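## Task

Plates E01, E07, E10 and E70 sit one per nest in N1, N2, N3 and N4, and only their ID labels tell which is where. First, build a stack in rack S1 with E10 at the bottom, then E07, then E70, then E01 on top. E10 must rest flat on the rack floor, each plate above it must be fully seated in the one below, and every labelled short end must face the rack's front, the side toward the viewer. Second, release the plates and push the START key on post KP until it latches. Third, return every plate to the nest it came from, lying flat within the locators, with well A1 at the nest corner marked A1, while START stays latched. Nothing may depend on the robot holding it at the end; release and move the gripper away once done.

## Robot and tools

Robot: a single four-axis arm (lift, shoulder, elbow, wrist yaw) with a two-finger gripper that always stays level; it can yaw but never tilt. The controlled point, end_effector_position, lies midway between the two rubber pads, 2 to 3 cm behind the fingertips. The fingers extend along the gripper's +x axis and open and close along its y axis. The fingertips never touch each other, so a key is pushed with one fingertip.

Frames: reported poses use the scene frame, with its origin on the table surface under the arm base, +z upward, and +y to the left when facing along +x. Commands are given in the gripper's own axes. The printed hand position may be slightly wrong, more so at long reach.

execute_actions(actions): actions is a list of actions; each action is a list of 0 to 15 rows, one row per 1/30 s control step. If fewer than 15 rows are given, the last row repeats to fill the 15 steps. Each row is five numbers in [-1, 1]: dx, dy, dz, rz, opening. dx, dy, dz, rz are an offset, in gripper axes, from the gripper's measured pose at the beginning of that action (for a call's first action, the last pose reported in this scene). Every row refers to that same start pose, not to the row before. Scale: 1.0 equals 0.6 m for dx, dy, dz and 180 degrees for rz; positive rz turns from +x toward +y. opening is absolute, not an offset: +1 is fully open at 0.140 m, -1 is closed, leaving a 0.066 m gap. Allow at least about 0.6 s for a full close. Each step, the commanded pose is clipped to at most 70 mm and 16 degrees from the measured pose, so a large offset may take several actions; after an action the arm only continues to the last clipped pose. An empty list just returns state and images.

move(target, speed, blocking): target is one five-number row, same order and scale as above; dx, dy, dz, rz are offsets in gripper axes from the pose in this scene's latest result that shows one; opening is absolute and is sent when the move starts. The gripper follows a straight path lasting 0.5 to 10 s (longer paths stop short) and takes the shorter rotation. speed is the path's top speed in m/s, 0.002 to 0.5, default 0.25; rotation is capped at twice that value in rad/s. The arm may lag, drift from the path or overshoot speed, particularly when nearly straight. It does not slow for obstacles; faster contact hits harder and aiming further beyond a contact presses harder. With blocking=false the result comes after 0.5 s while the arm keeps going; use wait(0) to check, and call wait or stop before any further rows or moves. The extra "move:" line reports the ending (done, off_target, moving, held, fault), the distance left to target, and limits: paced means the sent pose was clipped, held means a check blocked some steps (after which the arm may suddenly exceed speed).

wait(seconds): 0 to 10; lets the scene run while the last command is held; returns early if a running move finishes. stop(): brakes a running move; it needs room, more when fast; fingers keep moving. zoom_image(camera, region): camera is cam_high (672x504), cam_low (672x504) or cam_wrist (616x616); region is [x0, y0, x1, y1] in that camera's pixels from the top-left, no larger than 504 by 504. finished_scene(scene): pass the current scene number to end it permanently; its result says whether the goal was met and gives the next task.

Results: the state line gives end_effector_position (m) and end_effector_quat_wxyz. Joint positions lists lift (m, 0.000 to 0.550), shoulder (-2.000 to 2.000), elbow (-2.800 to 2.800), wrist yaw (-12.566 to 12.566), then pad gap (m). grip_measured is the finger opening on the command scale; readings can be off by up to about 1 mm throughout a scene. To hold something, command about 0.04 below grip_measured; smaller differences grip more lightly. Pad force is about 18 N per finger, and fast closes can squeeze harder. Hand target shows where the controller is currently heading. A "pose unreachable" line means a clearance check altered or blocked the command. Action results list positions at some steps; HELD marks steps partly held back. MOTOR HOT appears from 85 °C; at 100 °C an OVER-TEMPERATURE FAULT brakes the arm until it cools. Holding loads heats motors.

Cautions: keep the elbow joint more than 0.4 rad away from 0 or the arm may fold and fault. Load limits: lift 55.2 N, shoulder 8.28 N m, elbow 4.14 N m, wrist yaw 1.38 N m, held weight included; hitting one stops the arm 10 s and skips the rest of the call. Offsets start from the measured pose, so repeating a small push against something rigid adds no force, but against something yielding it goes deeper. Never press START (lit counts as pressed) unless the stack is fully correct. A drop of a few millimetres when placing is fine; longer falls fail. Do not knock anything off the table, and avoid slams or hard pushes. Well A1 on each labelled item is at the labelled short end, in the corner farther from the labelled long side. Loose objects may occasionally get nudged by outside pushes.

Each tool is called after "Request:" in YAML: its name, and indented under it one key for each argument.

## Session

Request:
execute_actions:
  actions: []

Scene clock: 0.00 s.
end_effector_position=(+0.4020, -0.2959, +0.4636) grip_measured=+1.00 end_effector_quat_wxyz=(+0.763, +0.000, +0.000, -0.646)
Joint positions: [ 0.459  0.263  1.027 -2.695  0.14 ]
Hand target: +0.402, -0.296, +0.464; +0.763, +0.000, +0.000, -0.646

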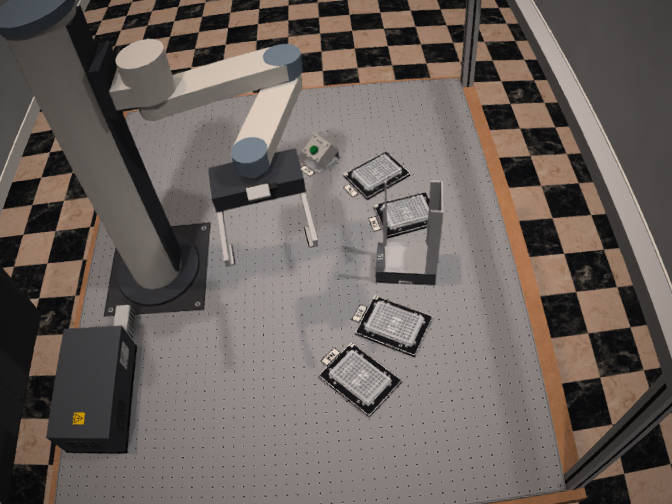

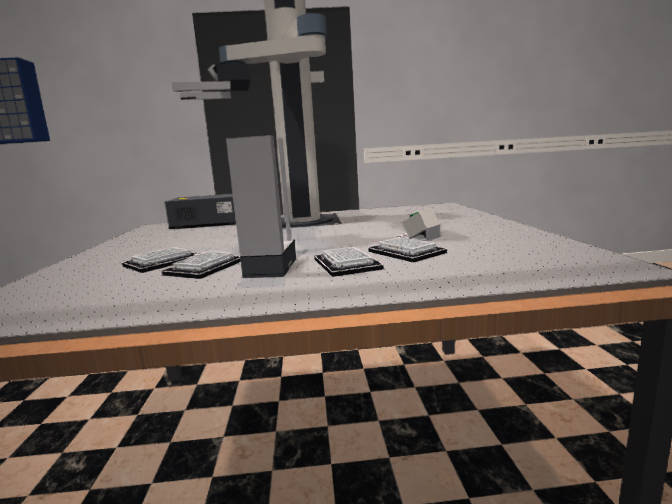

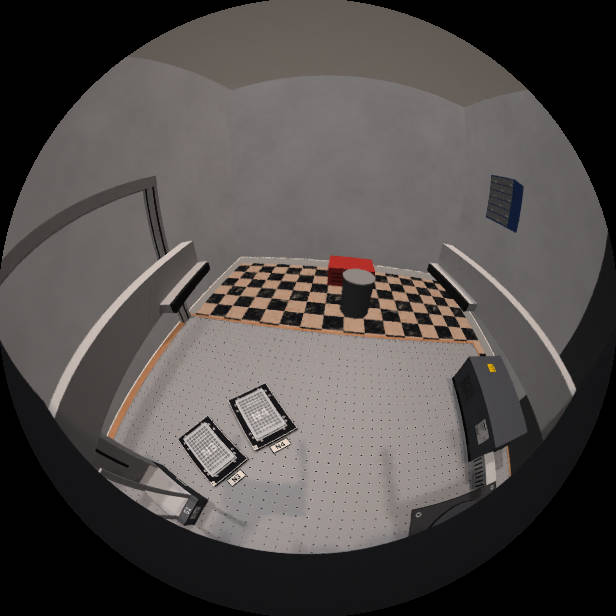

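Request:
zoom_image:
  camera: "cam_high"
  region: [290, 120, 470, 300]

Request:
zoom_image:
  camera: "cam_high"
  region: [300, 280, 450, 420]

Request:
zoom_image:
  camera: "cam_low"
  region: [110, 120, 460, 300]

Region (290, 120, 470, 300) of cam_high's 672x504 image, scaled by 2.800, with more detail than that image has.

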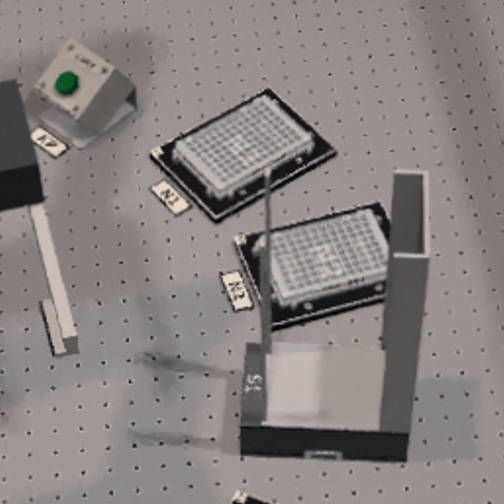

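Region (300, 280, 450, 420) of cam_high's 672x504 image, scaled by 3.360, with more detail than that image has; it fills the top 470 rows of this view, and the rest is white.

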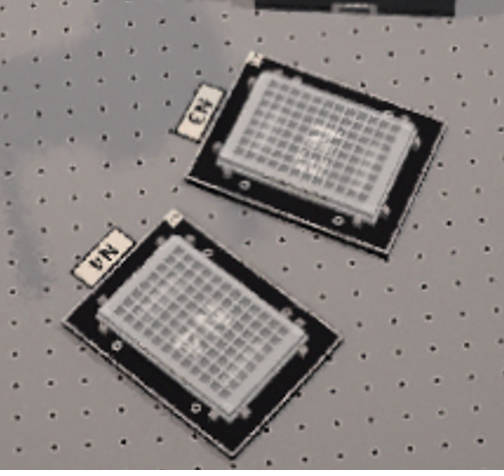

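Region (110, 120, 460, 300) of cam_low's 672x504 image, scaled by 1.440, with more detail than that image has; it fills the top 259 rows of this view, and the rest is white.

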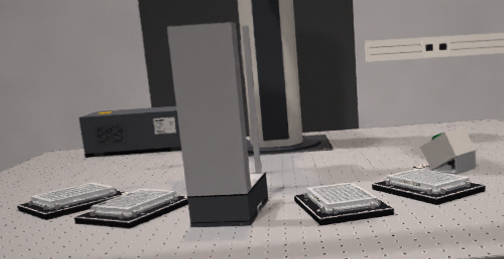

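Request:
move:
  target: [-0.487,0.081,-0.6,0.447,1]
  speed: 0.4

Request:
zoom_image:
  camera: "cam_wrist"
  region: [60, 200, 560, 450]

Scene clock: 13.93 s.
end_effector_position=(+0.4018, +0.0004, +0.1036) grip_measured=+1.00 end_effector_quat_wxyz=(+1.000, +0.000, +0.000, -0.000)
Joint positions: [ 0.099  0.953  0.298 -1.252  0.14 ]
Hand target: +0.402, +0.000, +0.104; +1.000, +0.000, +0.000, -0.000
Off the commanded pose: 0.000 m, 0 deg.
move: done

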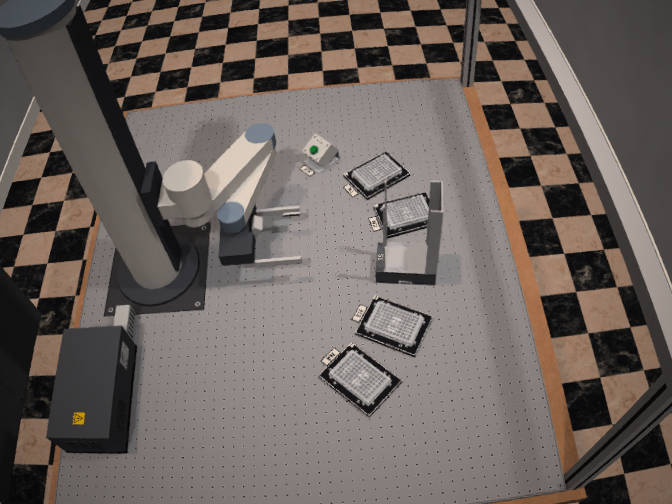

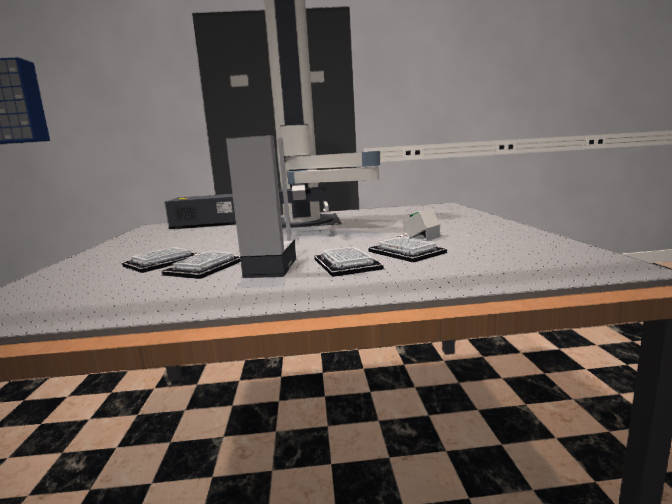

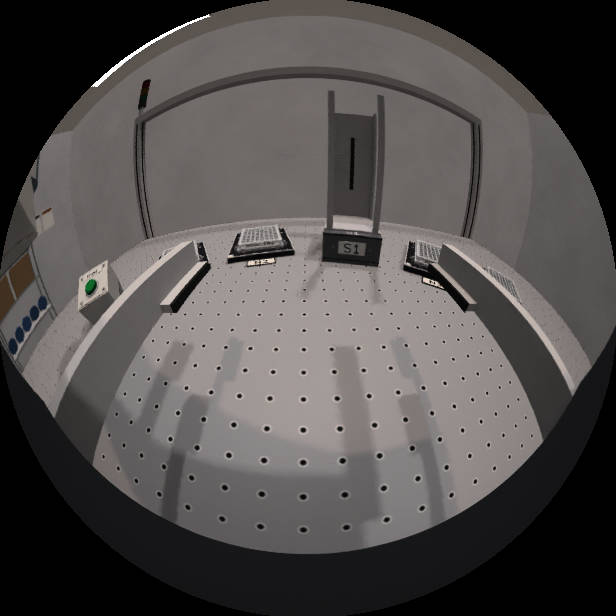

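Region (60, 200, 560, 450) of cam_wrist's 616x616 image, scaled by 1.008, with more detail than that image has.

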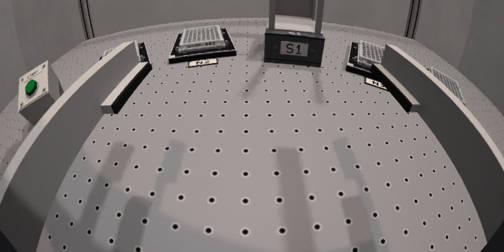

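Request:
move:
  target: [0.25,0.15,-0.05,0.07,1]

Request:
zoom_image:
  camera: "cam_wrist"
  region: [100, 180, 500, 380]

Request:
zoom_image:
  camera: "cam_low"
  region: [300, 220, 460, 290]

Request:
zoom_image:
  camera: "cam_low"
  region: [110, 230, 250, 290]

Scene clock: 20.23 s.
end_effector_position=(+0.5518, +0.0904, +0.0736) grip_measured=+1.00 end_effector_quat_wxyz=(+0.994, +0.000, +0.000, +0.110)
Joint positions: [ 0.069  1.181  0.981 -1.943  0.14 ]
Hand target: +0.552, +0.090, +0.074; +0.994, +0.000, +0.000, +0.110
Off the commanded pose: 0.000 m, 0 deg.
move: done

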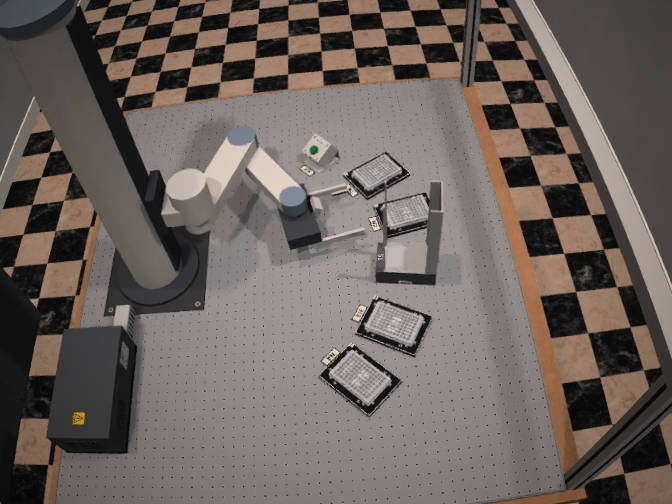

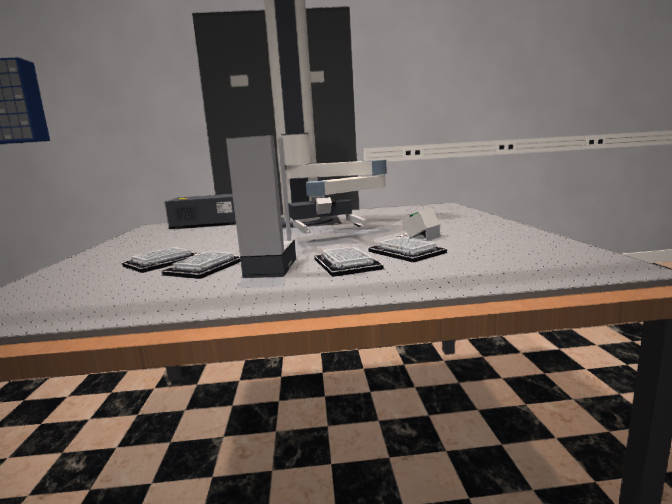

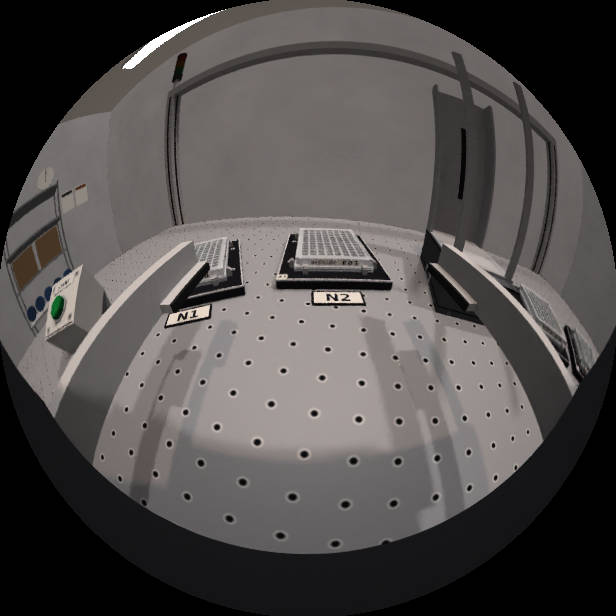

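Region (100, 180, 500, 380) of cam_wrist's 616x616 image, scaled by 1.260, with more detail than that image has.

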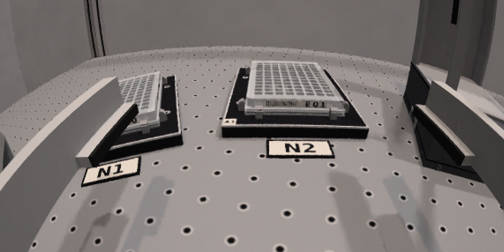

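Region (300, 220, 460, 290) of cam_low's 672x504 image, scaled by 3.150, with more detail than that image has; it fills the top 220 rows of this view, and the rest is white.

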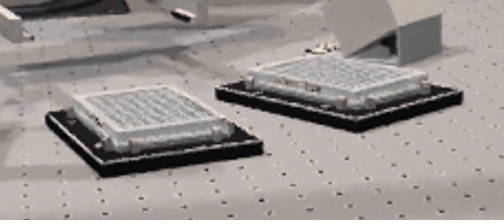

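Region (110, 230, 250, 290) of cam_low's 672x504 image, scaled by 3.600, with more detail than that image has; it fills the top 216 rows of this view, and the rest is white.

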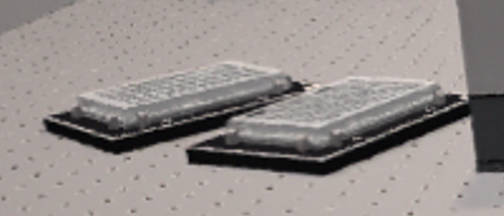

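Request:
move:
  target: [-0.03,0.19,0,0.09,0.2]

Request:
zoom_image:
  camera: "cam_wrist"
  region: [200, 200, 440, 320]

Scene clock: 24.87 s.
end_effector_position=(+0.5094, +0.1979, +0.0736) grip_measured=+0.20 end_effector_quat_wxyz=(+0.968, +0.000, +0.000, +0.249)
Joint positions: [ 0.069  1.487  0.986 -1.97   0.11 ]
Hand target: +0.509, +0.198, +0.074; +0.969, +0.000, +0.000, +0.249
Off the commanded pose: 0.000 m, 0 deg.
move: done

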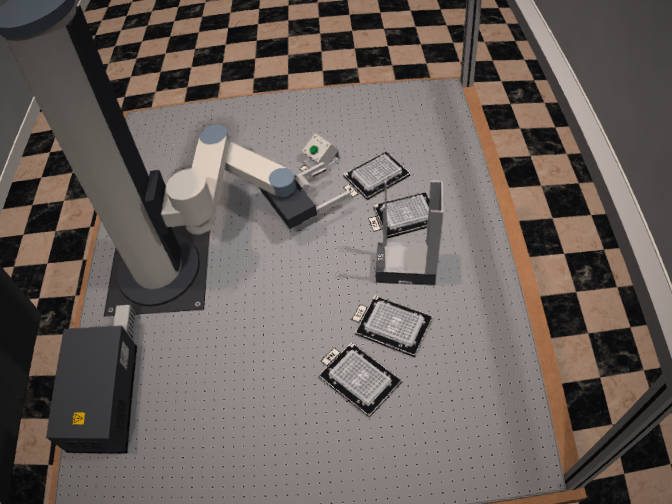

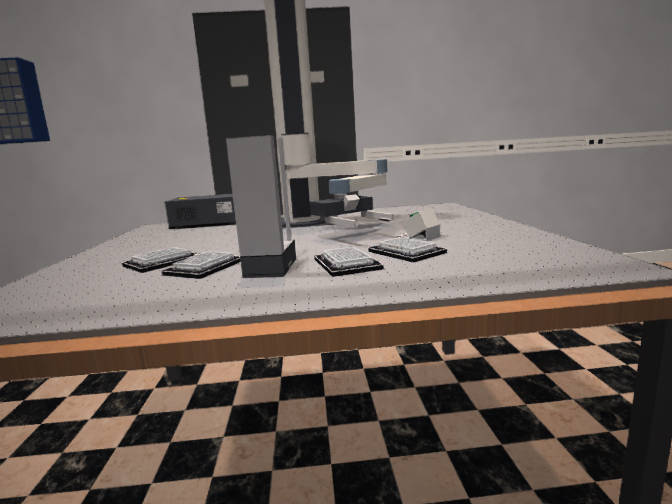

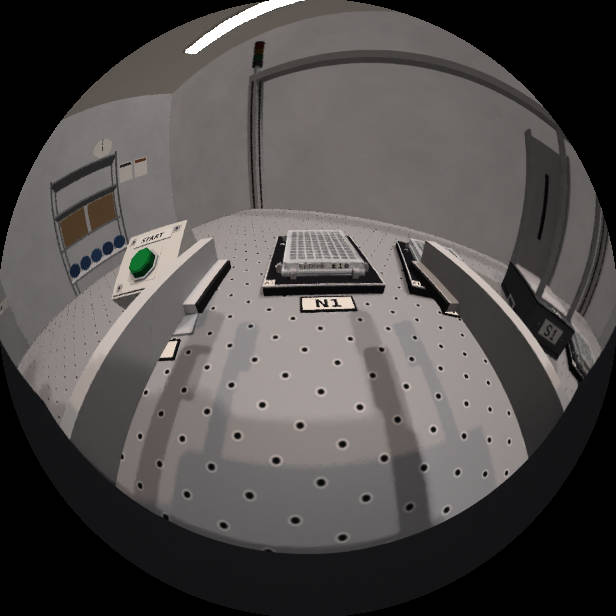

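Region (200, 200, 440, 320) of cam_wrist's 616x616 image, scaled by 2.100, with more detail than that image has.

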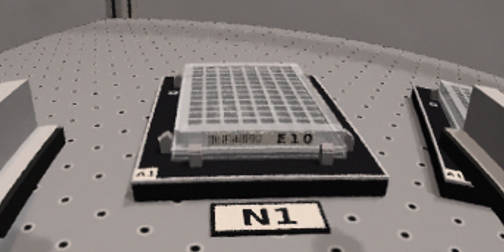

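E10. Advance with a little more yaw.

Request:
move:
  target: [0.24,0.003,-0.05,0.015,0.2]
  speed: 0.15

Request:
zoom_image:
  camera: "cam_low"
  region: [340, 200, 480, 270]

Scene clock: 29.87 s.
end_effector_position=(+0.6347, +0.2689, +0.0435) grip_measured=+0.20 end_effector_quat_wxyz=(+0.962, +0.000, +0.000, +0.272)
Joint positions: [ 0.039  1.172  1.706 -2.327  0.11 ]
Hand target: +0.635, +0.269, +0.044; +0.962, +0.000, +0.000, +0.272
Off the commanded pose: 0.000 m, 0 deg.
move: done

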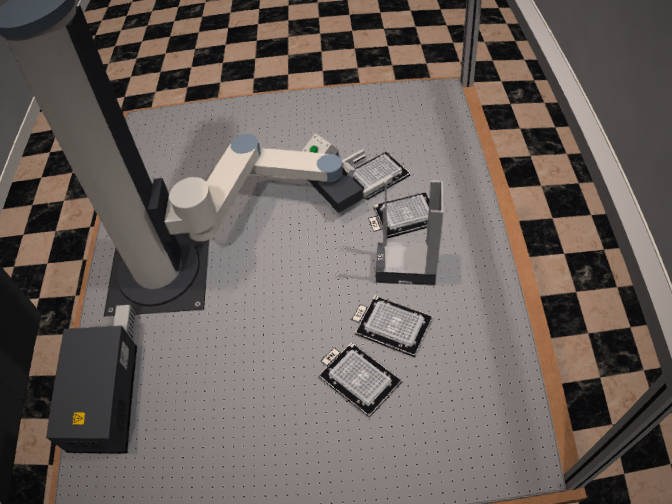

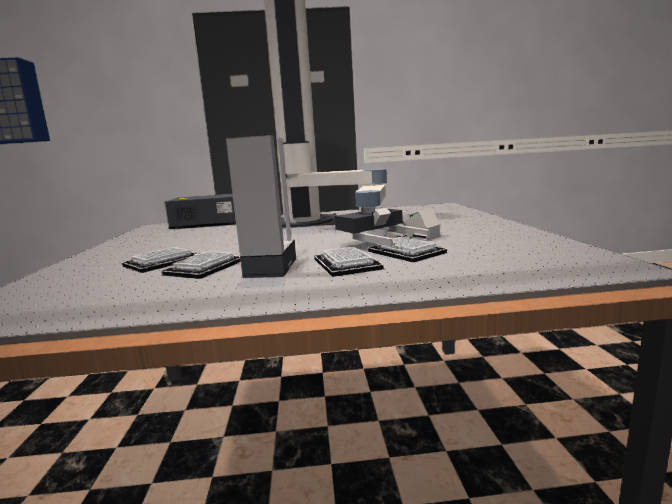

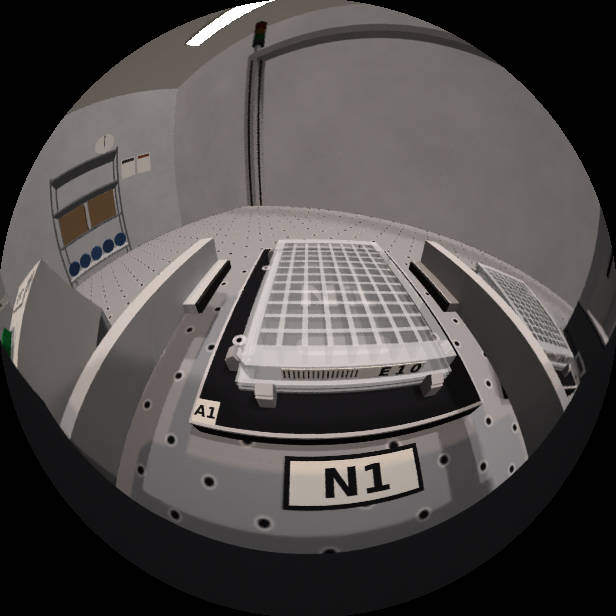

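Region (340, 200, 480, 270) of cam_low's 672x504 image, scaled by 3.600, with more detail than that image has.

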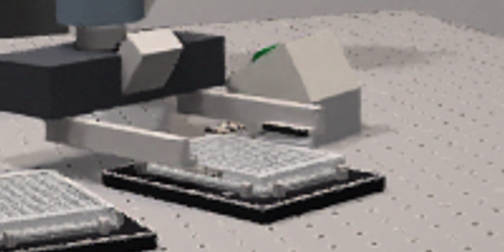

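Request:
move:
  target: [0.02,-0.014,-0.005,0,0.2]

Request:
move:
  target: [0,0,-0.027,0,0.2]
  speed: 0.04

Request:
zoom_image:
  camera: "cam_low"
  region: [340, 200, 480, 270]

Request:
zoom_image:
  camera: "cam_high"
  region: [320, 130, 430, 220]

Scene clock: 37.73 s.
end_effector_position=(+0.6493, +0.2680, +0.0405) grip_measured=+0.20 end_effector_quat_wxyz=(+0.962, +0.000, +0.000, +0.272)
Joint positions: [ 0.036  1.12   1.78  -2.349  0.11 ]
Hand target: +0.649, +0.268, +0.041; +0.962, +0.000, +0.000, +0.272
Off the commanded pose: 0.000 m, 0 deg.
move: done

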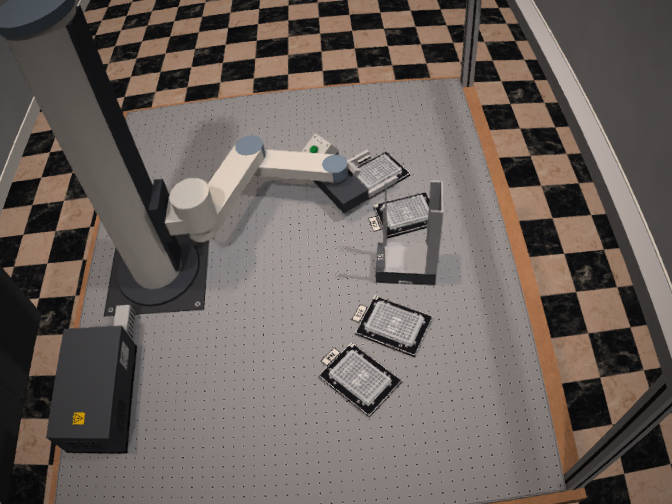

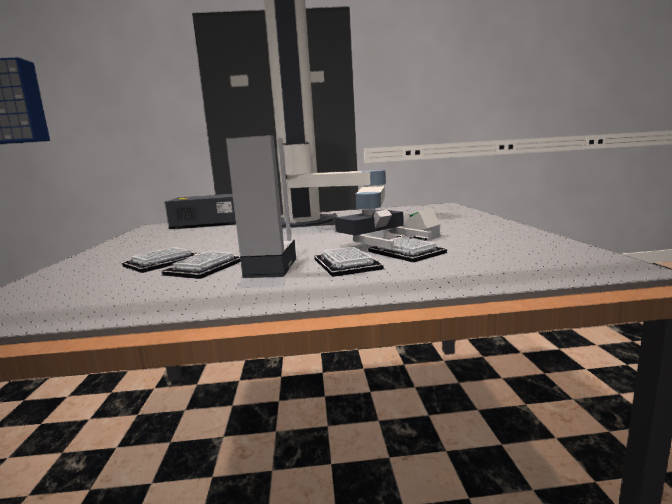

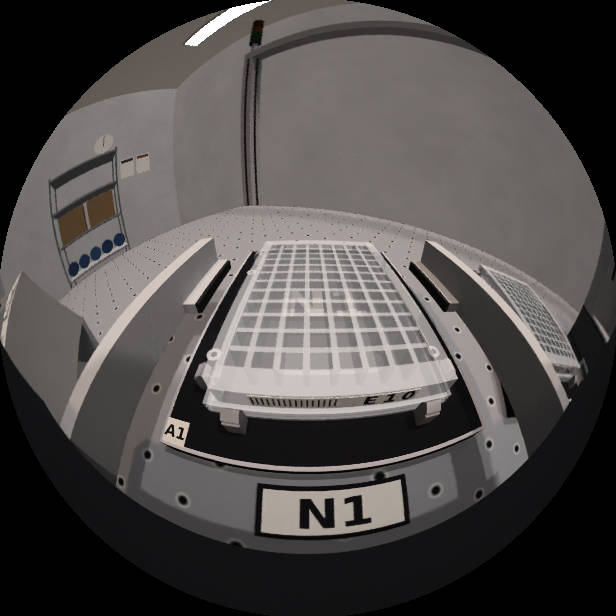

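Scene clock: 48.30 s.
end_effector_position=(+0.6492, +0.2680, +0.0273) grip_measured=+0.20 end_effector_quat_wxyz=(+0.962, +0.000, +0.000, +0.272)
Joint positions: [ 0.022  1.12   1.78  -2.349  0.11 ]
Hand target: +0.649, +0.268, +0.027; +0.962, +0.000, +0.000, +0.272
Off the commanded pose: 0.003 m, 0 deg.
TORQUE FAULT: the external load on joint 1 (lift) reached its load limit, and the arm stopped for 10 seconds. That time counts as 20 of the actions that you can send in this scene. The arm's remaining commands of this call were not run. The arm holds where it stopped, with its grip as last carried out, and accepts commands again: back off and push less far. The arm stops again, at the same cost, whenever a joint's load reaches its limit.
move: fault

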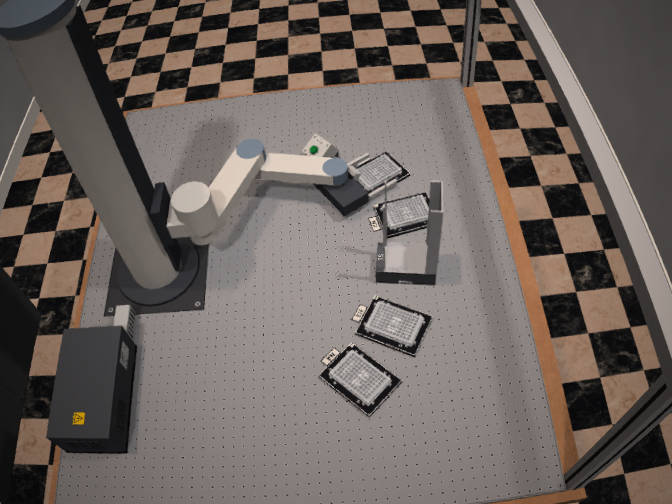

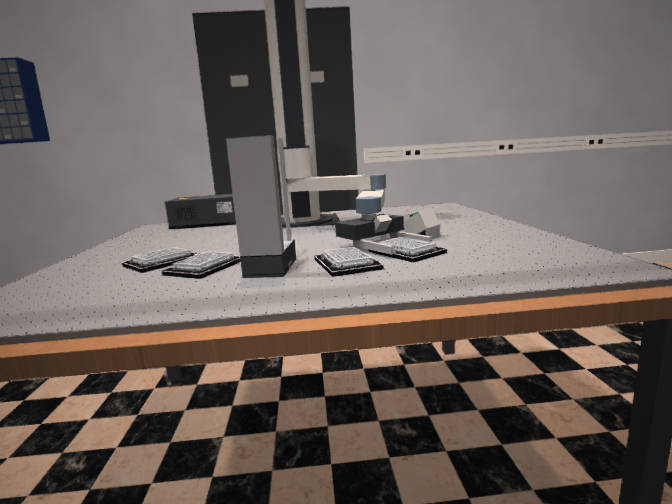

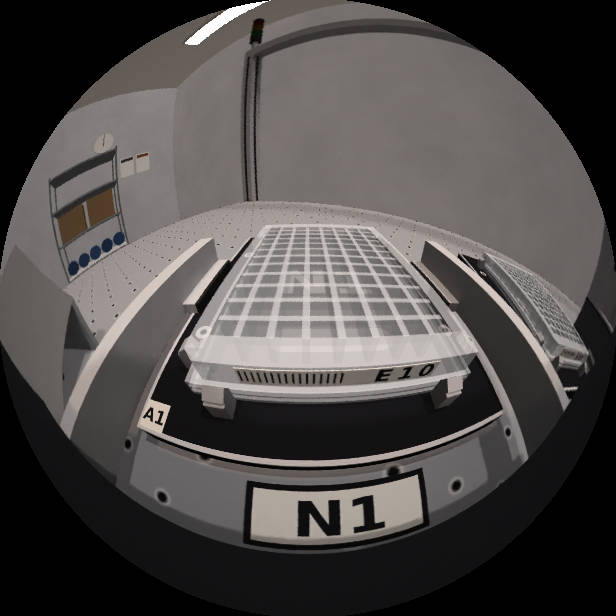

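Region (340, 200, 480, 270) of cam_low's 672x504 image, scaled by 3.600, with more detail than that image has.

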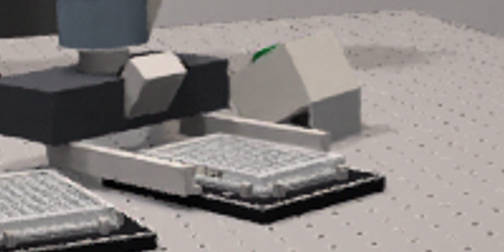

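Region (320, 130, 430, 220) of cam_high's 672x504 image, scaled by 4.582, with more detail than that image has; it fills the top 412 rows of this view, and the rest is white.

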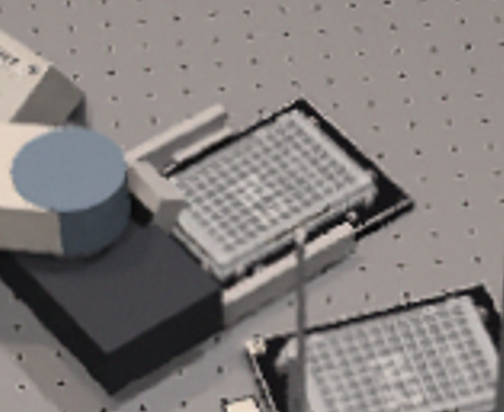

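Request:
execute_actions:
  actions:
    - [[0,0,0.007,0,0.2]]
    - [[0,0,0,0,-0.35]]

Request:
zoom_image:
  camera: "cam_wrist"
  region: [160, 210, 500, 420]

Scene clock: 52.70 s.
end_effector_position=(+0.6492, +0.2680, +0.0315) grip_measured=-0.35 end_effector_quat_wxyz=(+0.962, +0.000, +0.000, +0.272)
Joint positions: [ 0.027  1.12   1.78  -2.349  0.09 ]
Hand target: +0.649, +0.268, +0.032; +0.962, +0.000, +0.000, +0.272
Off the commanded pose: 0.000 m, 0 deg.
Step readings (end_effector_position; steps 1 to 15: 1st action; 16 to 30: 2nd action):
0: (+0.6492, +0.2680, +0.0273)
1: (+0.6492, +0.2680, +0.0273)
2: (+0.6492, +0.2680, +0.0279)
4: (+0.6492, +0.2680, +0.0317)
8: (+0.6492, +0.2680, +0.0315)
15: (+0.6492, +0.2680, +0.0315)
16: (+0.6492, +0.2680, +0.0315)
17: (+0.6492, +0.2680, +0.0315)
19: (+0.6492, +0.2680, +0.0315)
23: (+0.6492, +0.2680, +0.0315)
30: end_effector_position above

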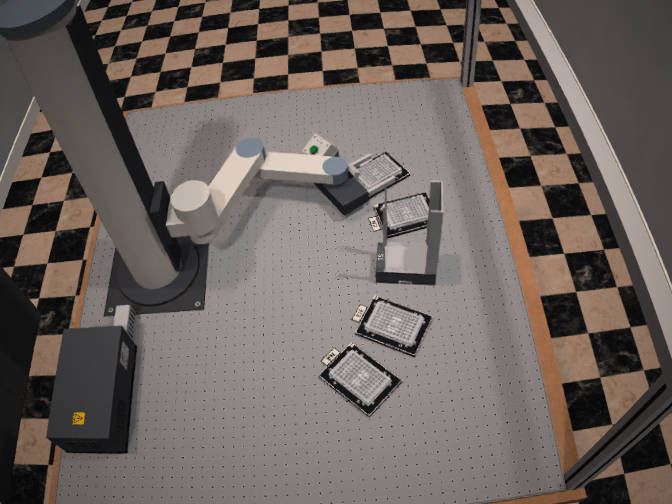

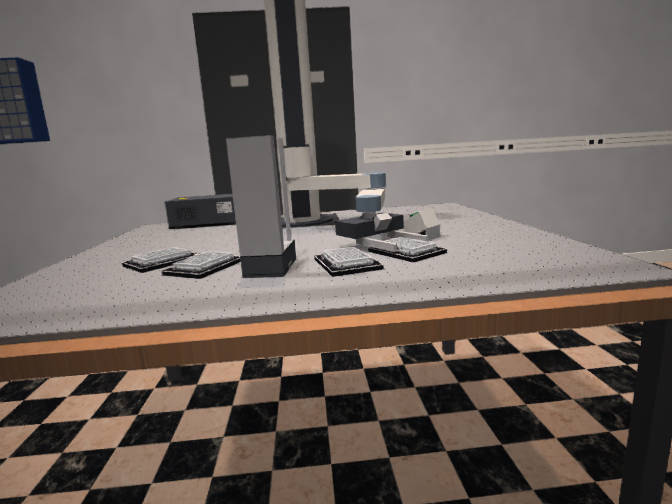

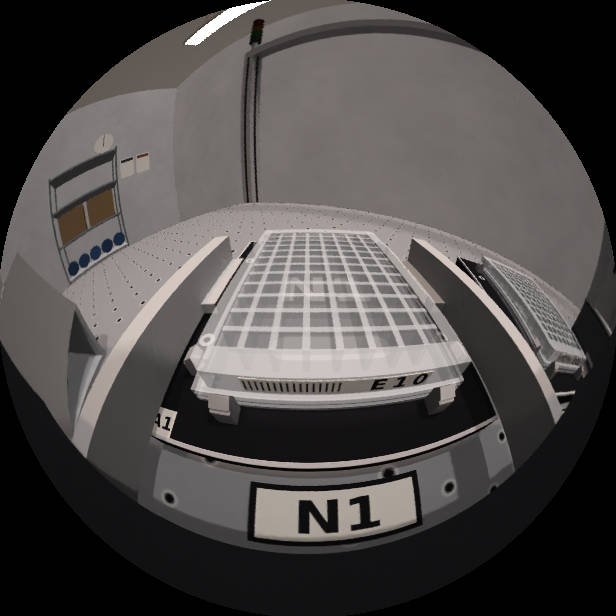

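Region (160, 210, 500, 420) of cam_wrist's 616x616 image, scaled by 1.482, with more detail than that image has; it fills the top 311 rows of this view, and the rest is white.

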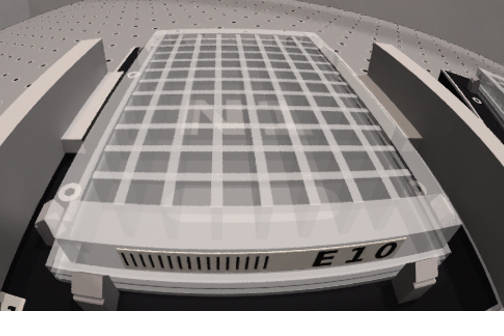

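Request:
execute_actions:
  actions:
    - [[0,-0.002,0,0,-0.44]]
    - [[0,0,0,0,-0.48],[0,0,0,0,-0.48],[0,0,0,0,-0.5],[0,0,0,0,-0.5],[0,0,0,0,-0.52],[0,0,0,0,-0.52],[0,0,0,0,-0.54]]

Scene clock: 57.07 s.
end_effector_position=(+0.6494, +0.2681, +0.0315) grip_measured=-0.48 end_effector_quat_wxyz=(+0.962, +0.000, +0.000, +0.274)
Joint positions: [ 0.027  1.118  1.781 -2.344  0.085]
Hand target: +0.650, +0.268, +0.032; +0.962, +0.000, +0.000, +0.273
Off the commanded pose: 0.001 m, 0 deg.
Step readings (end_effector_position; steps 1 to 15: 1st action; 16 to 30: 2nd action):
0: (+0.6492, +0.2680, +0.0315)
1: (+0.6492, +0.2680, +0.0315)
2: (+0.6496, +0.2675, +0.0315)
4: (+0.6496, +0.2676, +0.0315)
8: (+0.6496, +0.2676, +0.0315)
15: (+0.6496, +0.2676, +0.0315)
16: (+0.6496, +0.2676, +0.0315)
17: (+0.6494, +0.2682, +0.0315)
19: (+0.6494, +0.2681, +0.0315)
23: (+0.6494, +0.2681, +0.0315)
30: end_effector_position above

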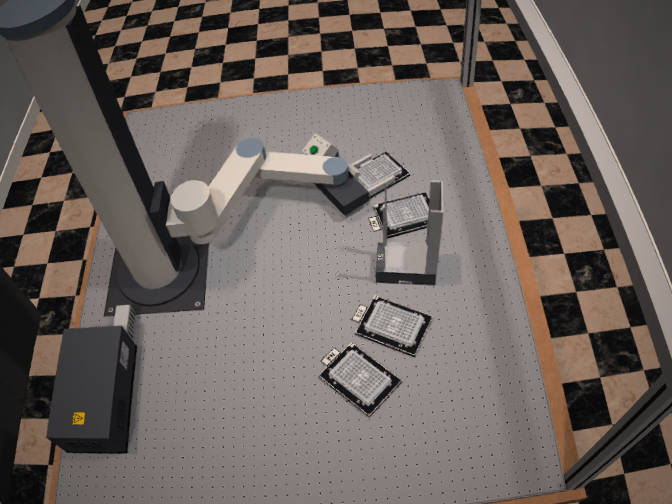

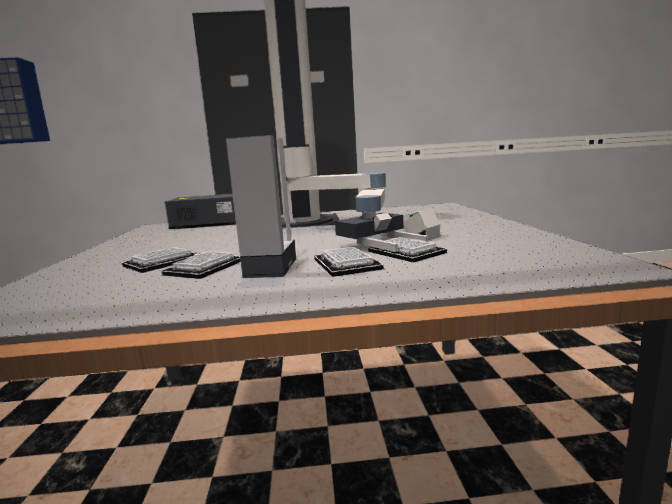

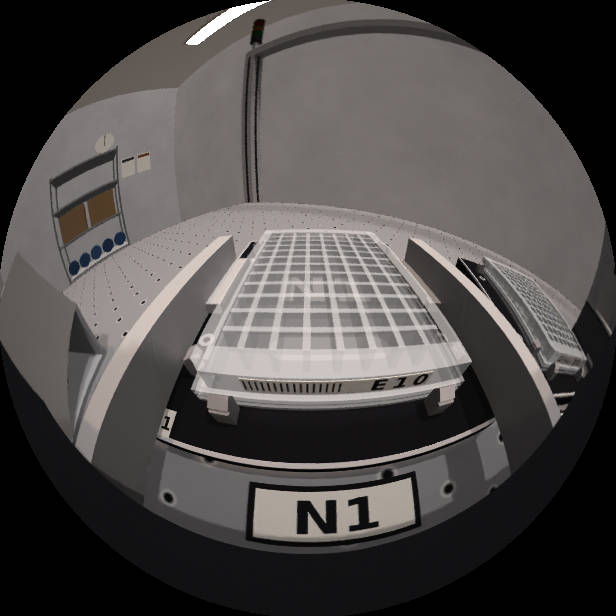

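Request:
move:
  target: [0,0,0.6,0,-0.53]
  speed: 0.3

Request:
move:
  target: [-0.217,-0.508,0,-0.204,-0.53]
  speed: 0.3

Request:
zoom_image:
  camera: "cam_low"
  region: [190, 80, 330, 170]

Scene clock: 65.37 s.
end_effector_position=(+0.6494, +0.2681, +0.3915) grip_measured=-0.48 end_effector_quat_wxyz=(+0.962, +0.000, +0.000, +0.274)
Joint positions: [ 0.387  1.118  1.781 -2.344  0.085]
Hand target: +0.649, +0.268, +0.392; +0.962, +0.000, +0.000, +0.274
Off the commanded pose: 0.000 m, 0 deg.
move: done

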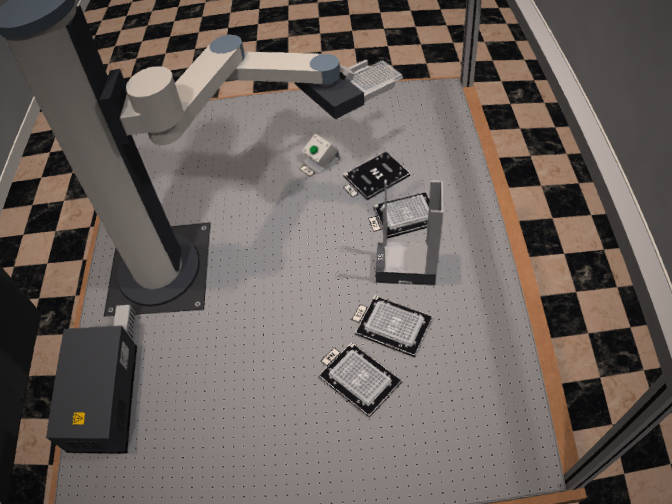

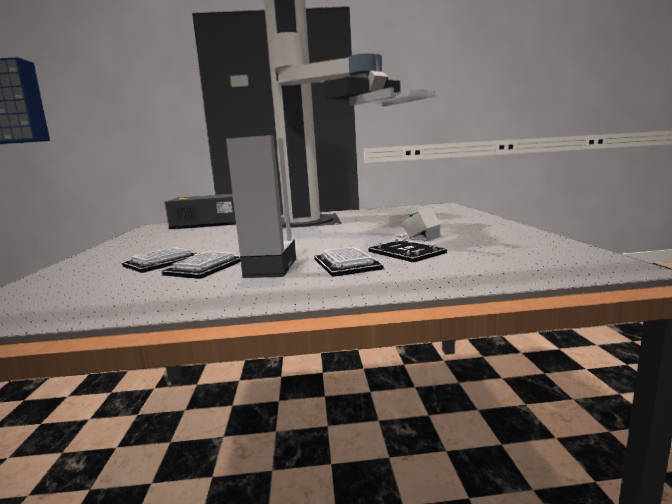

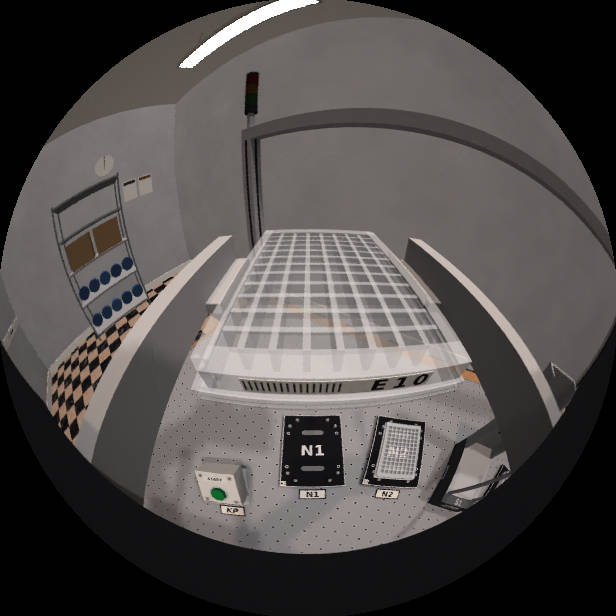

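Scene clock: 66.90 s.
end_effector_position=(+0.6994, -0.0597, +0.3915) grip_measured=-0.48 end_effector_quat_wxyz=(+0.999, +0.000, +0.000, -0.043)
Joint positions: [ 0.387  0.539  1.678 -2.303  0.085]
Hand target: +0.699, -0.060, +0.392; +0.999, +0.000, +0.000, -0.043
Off the commanded pose: 0.000 m, 0 deg.
move: done

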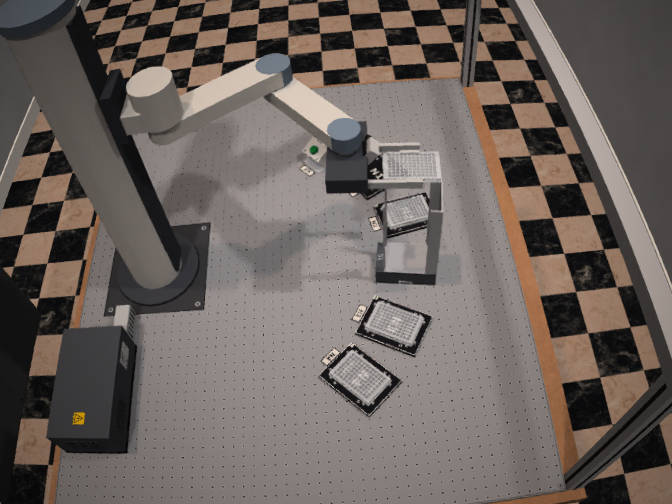

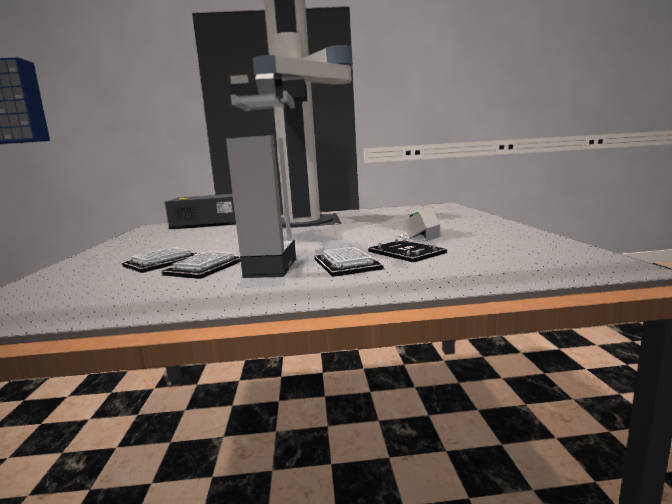

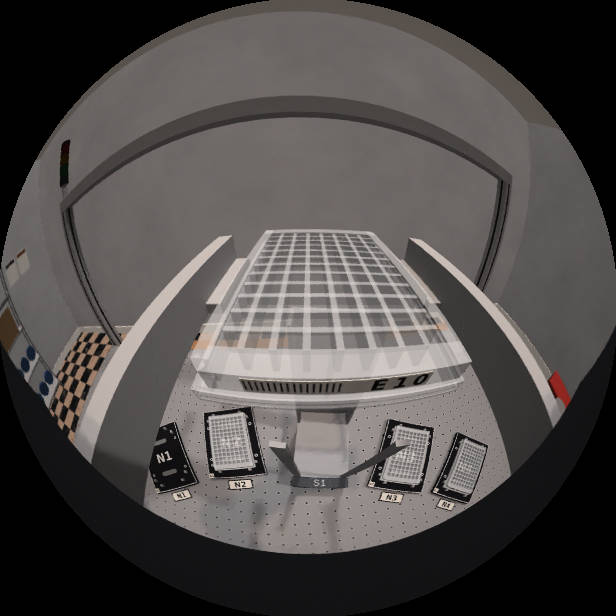

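Region (190, 80, 330, 170) of cam_low's 672x504 image, scaled by 3.600, with more detail than that image has; it fills the top 324 rows of this view, and the rest is white.

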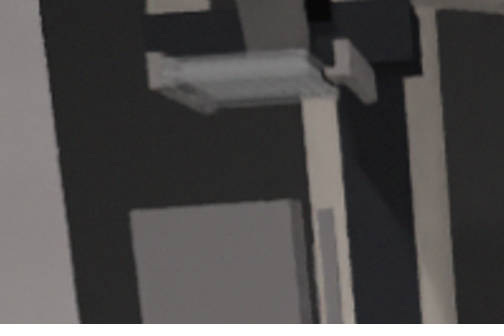

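Request:
move:
  target: [0.01,-0.025,-0.075,0,-0.53]
  speed: 0.1

Request:
zoom_image:
  camera: "cam_low"
  region: [190, 80, 330, 170]

Request:
zoom_image:
  camera: "cam_high"
  region: [360, 150, 460, 230]

Request:
zoom_image:
  camera: "cam_wrist"
  region: [160, 210, 500, 500]

Scene clock: 73.37 s.
end_effector_position=(+0.7040, -0.0753, +0.3465) grip_measured=-0.48 end_effector_quat_wxyz=(+0.999, +0.000, +0.000, -0.043)
Joint positions: [ 0.341  0.484  1.718 -2.289  0.085]
Hand target: +0.704, -0.075, +0.347; +0.999, +0.000, +0.000, -0.043
Off the commanded pose: 0.000 m, 0 deg.
move: done

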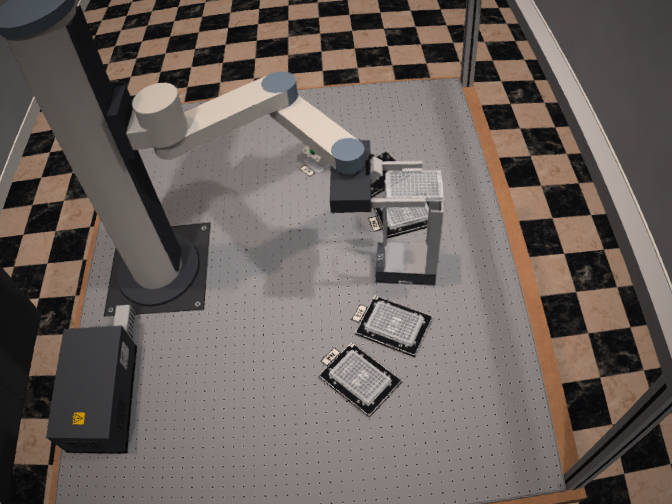

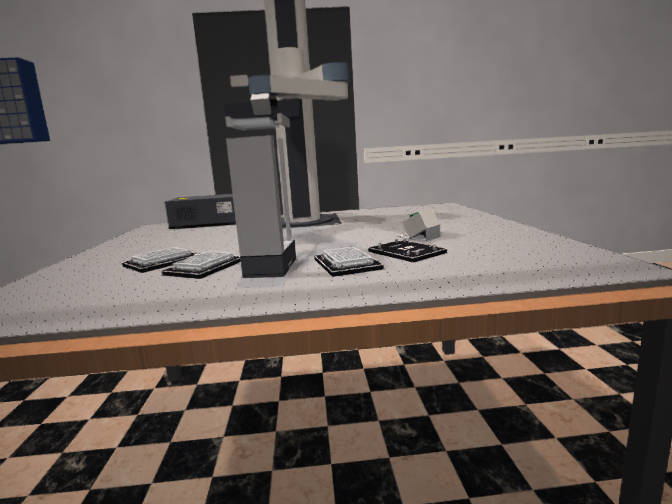

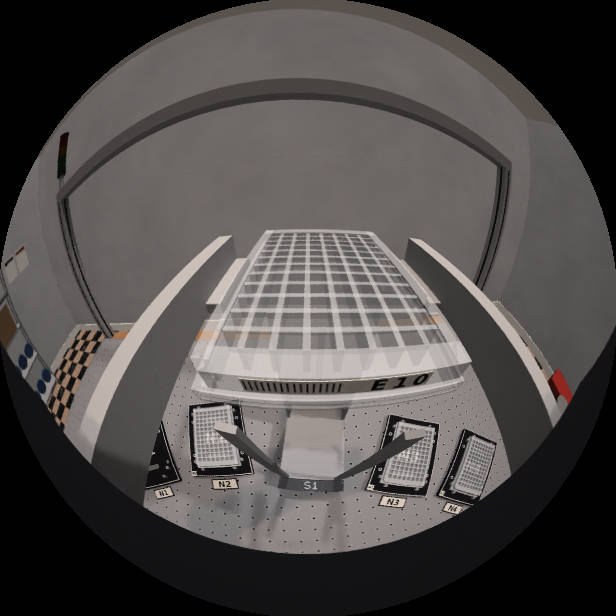

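Region (190, 80, 330, 170) of cam_low's 672x504 image, scaled by 3.600, with more detail than that image has; it fills the top 324 rows of this view, and the rest is white.

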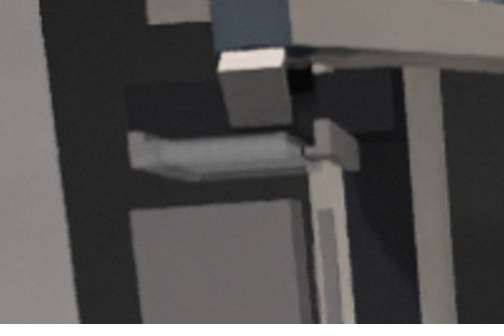

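Region (360, 150, 460, 230) of cam_high's 672x504 image, scaled by 5.040, with more detail than that image has; it fills the top 403 rows of this view, and the rest is white.

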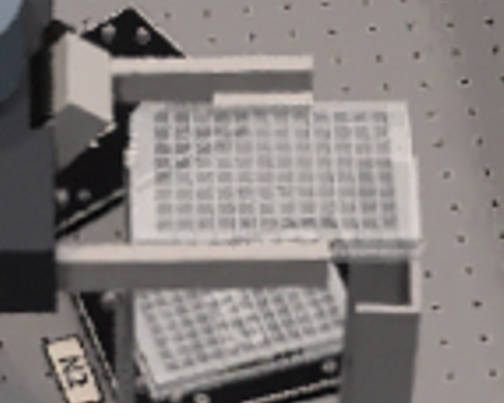

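Region (160, 210, 500, 500) of cam_wrist's 616x616 image, scaled by 1.482, with more detail than that image has; it fills the top 430 rows of this view, and the rest is white.

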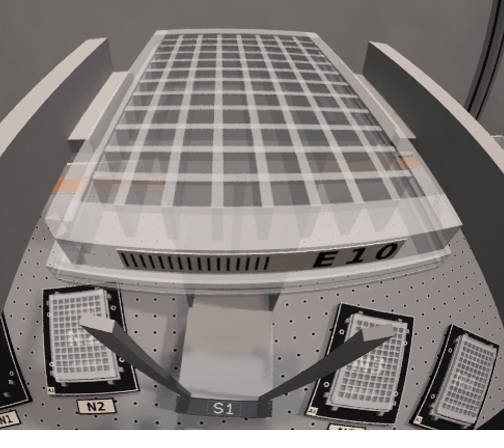

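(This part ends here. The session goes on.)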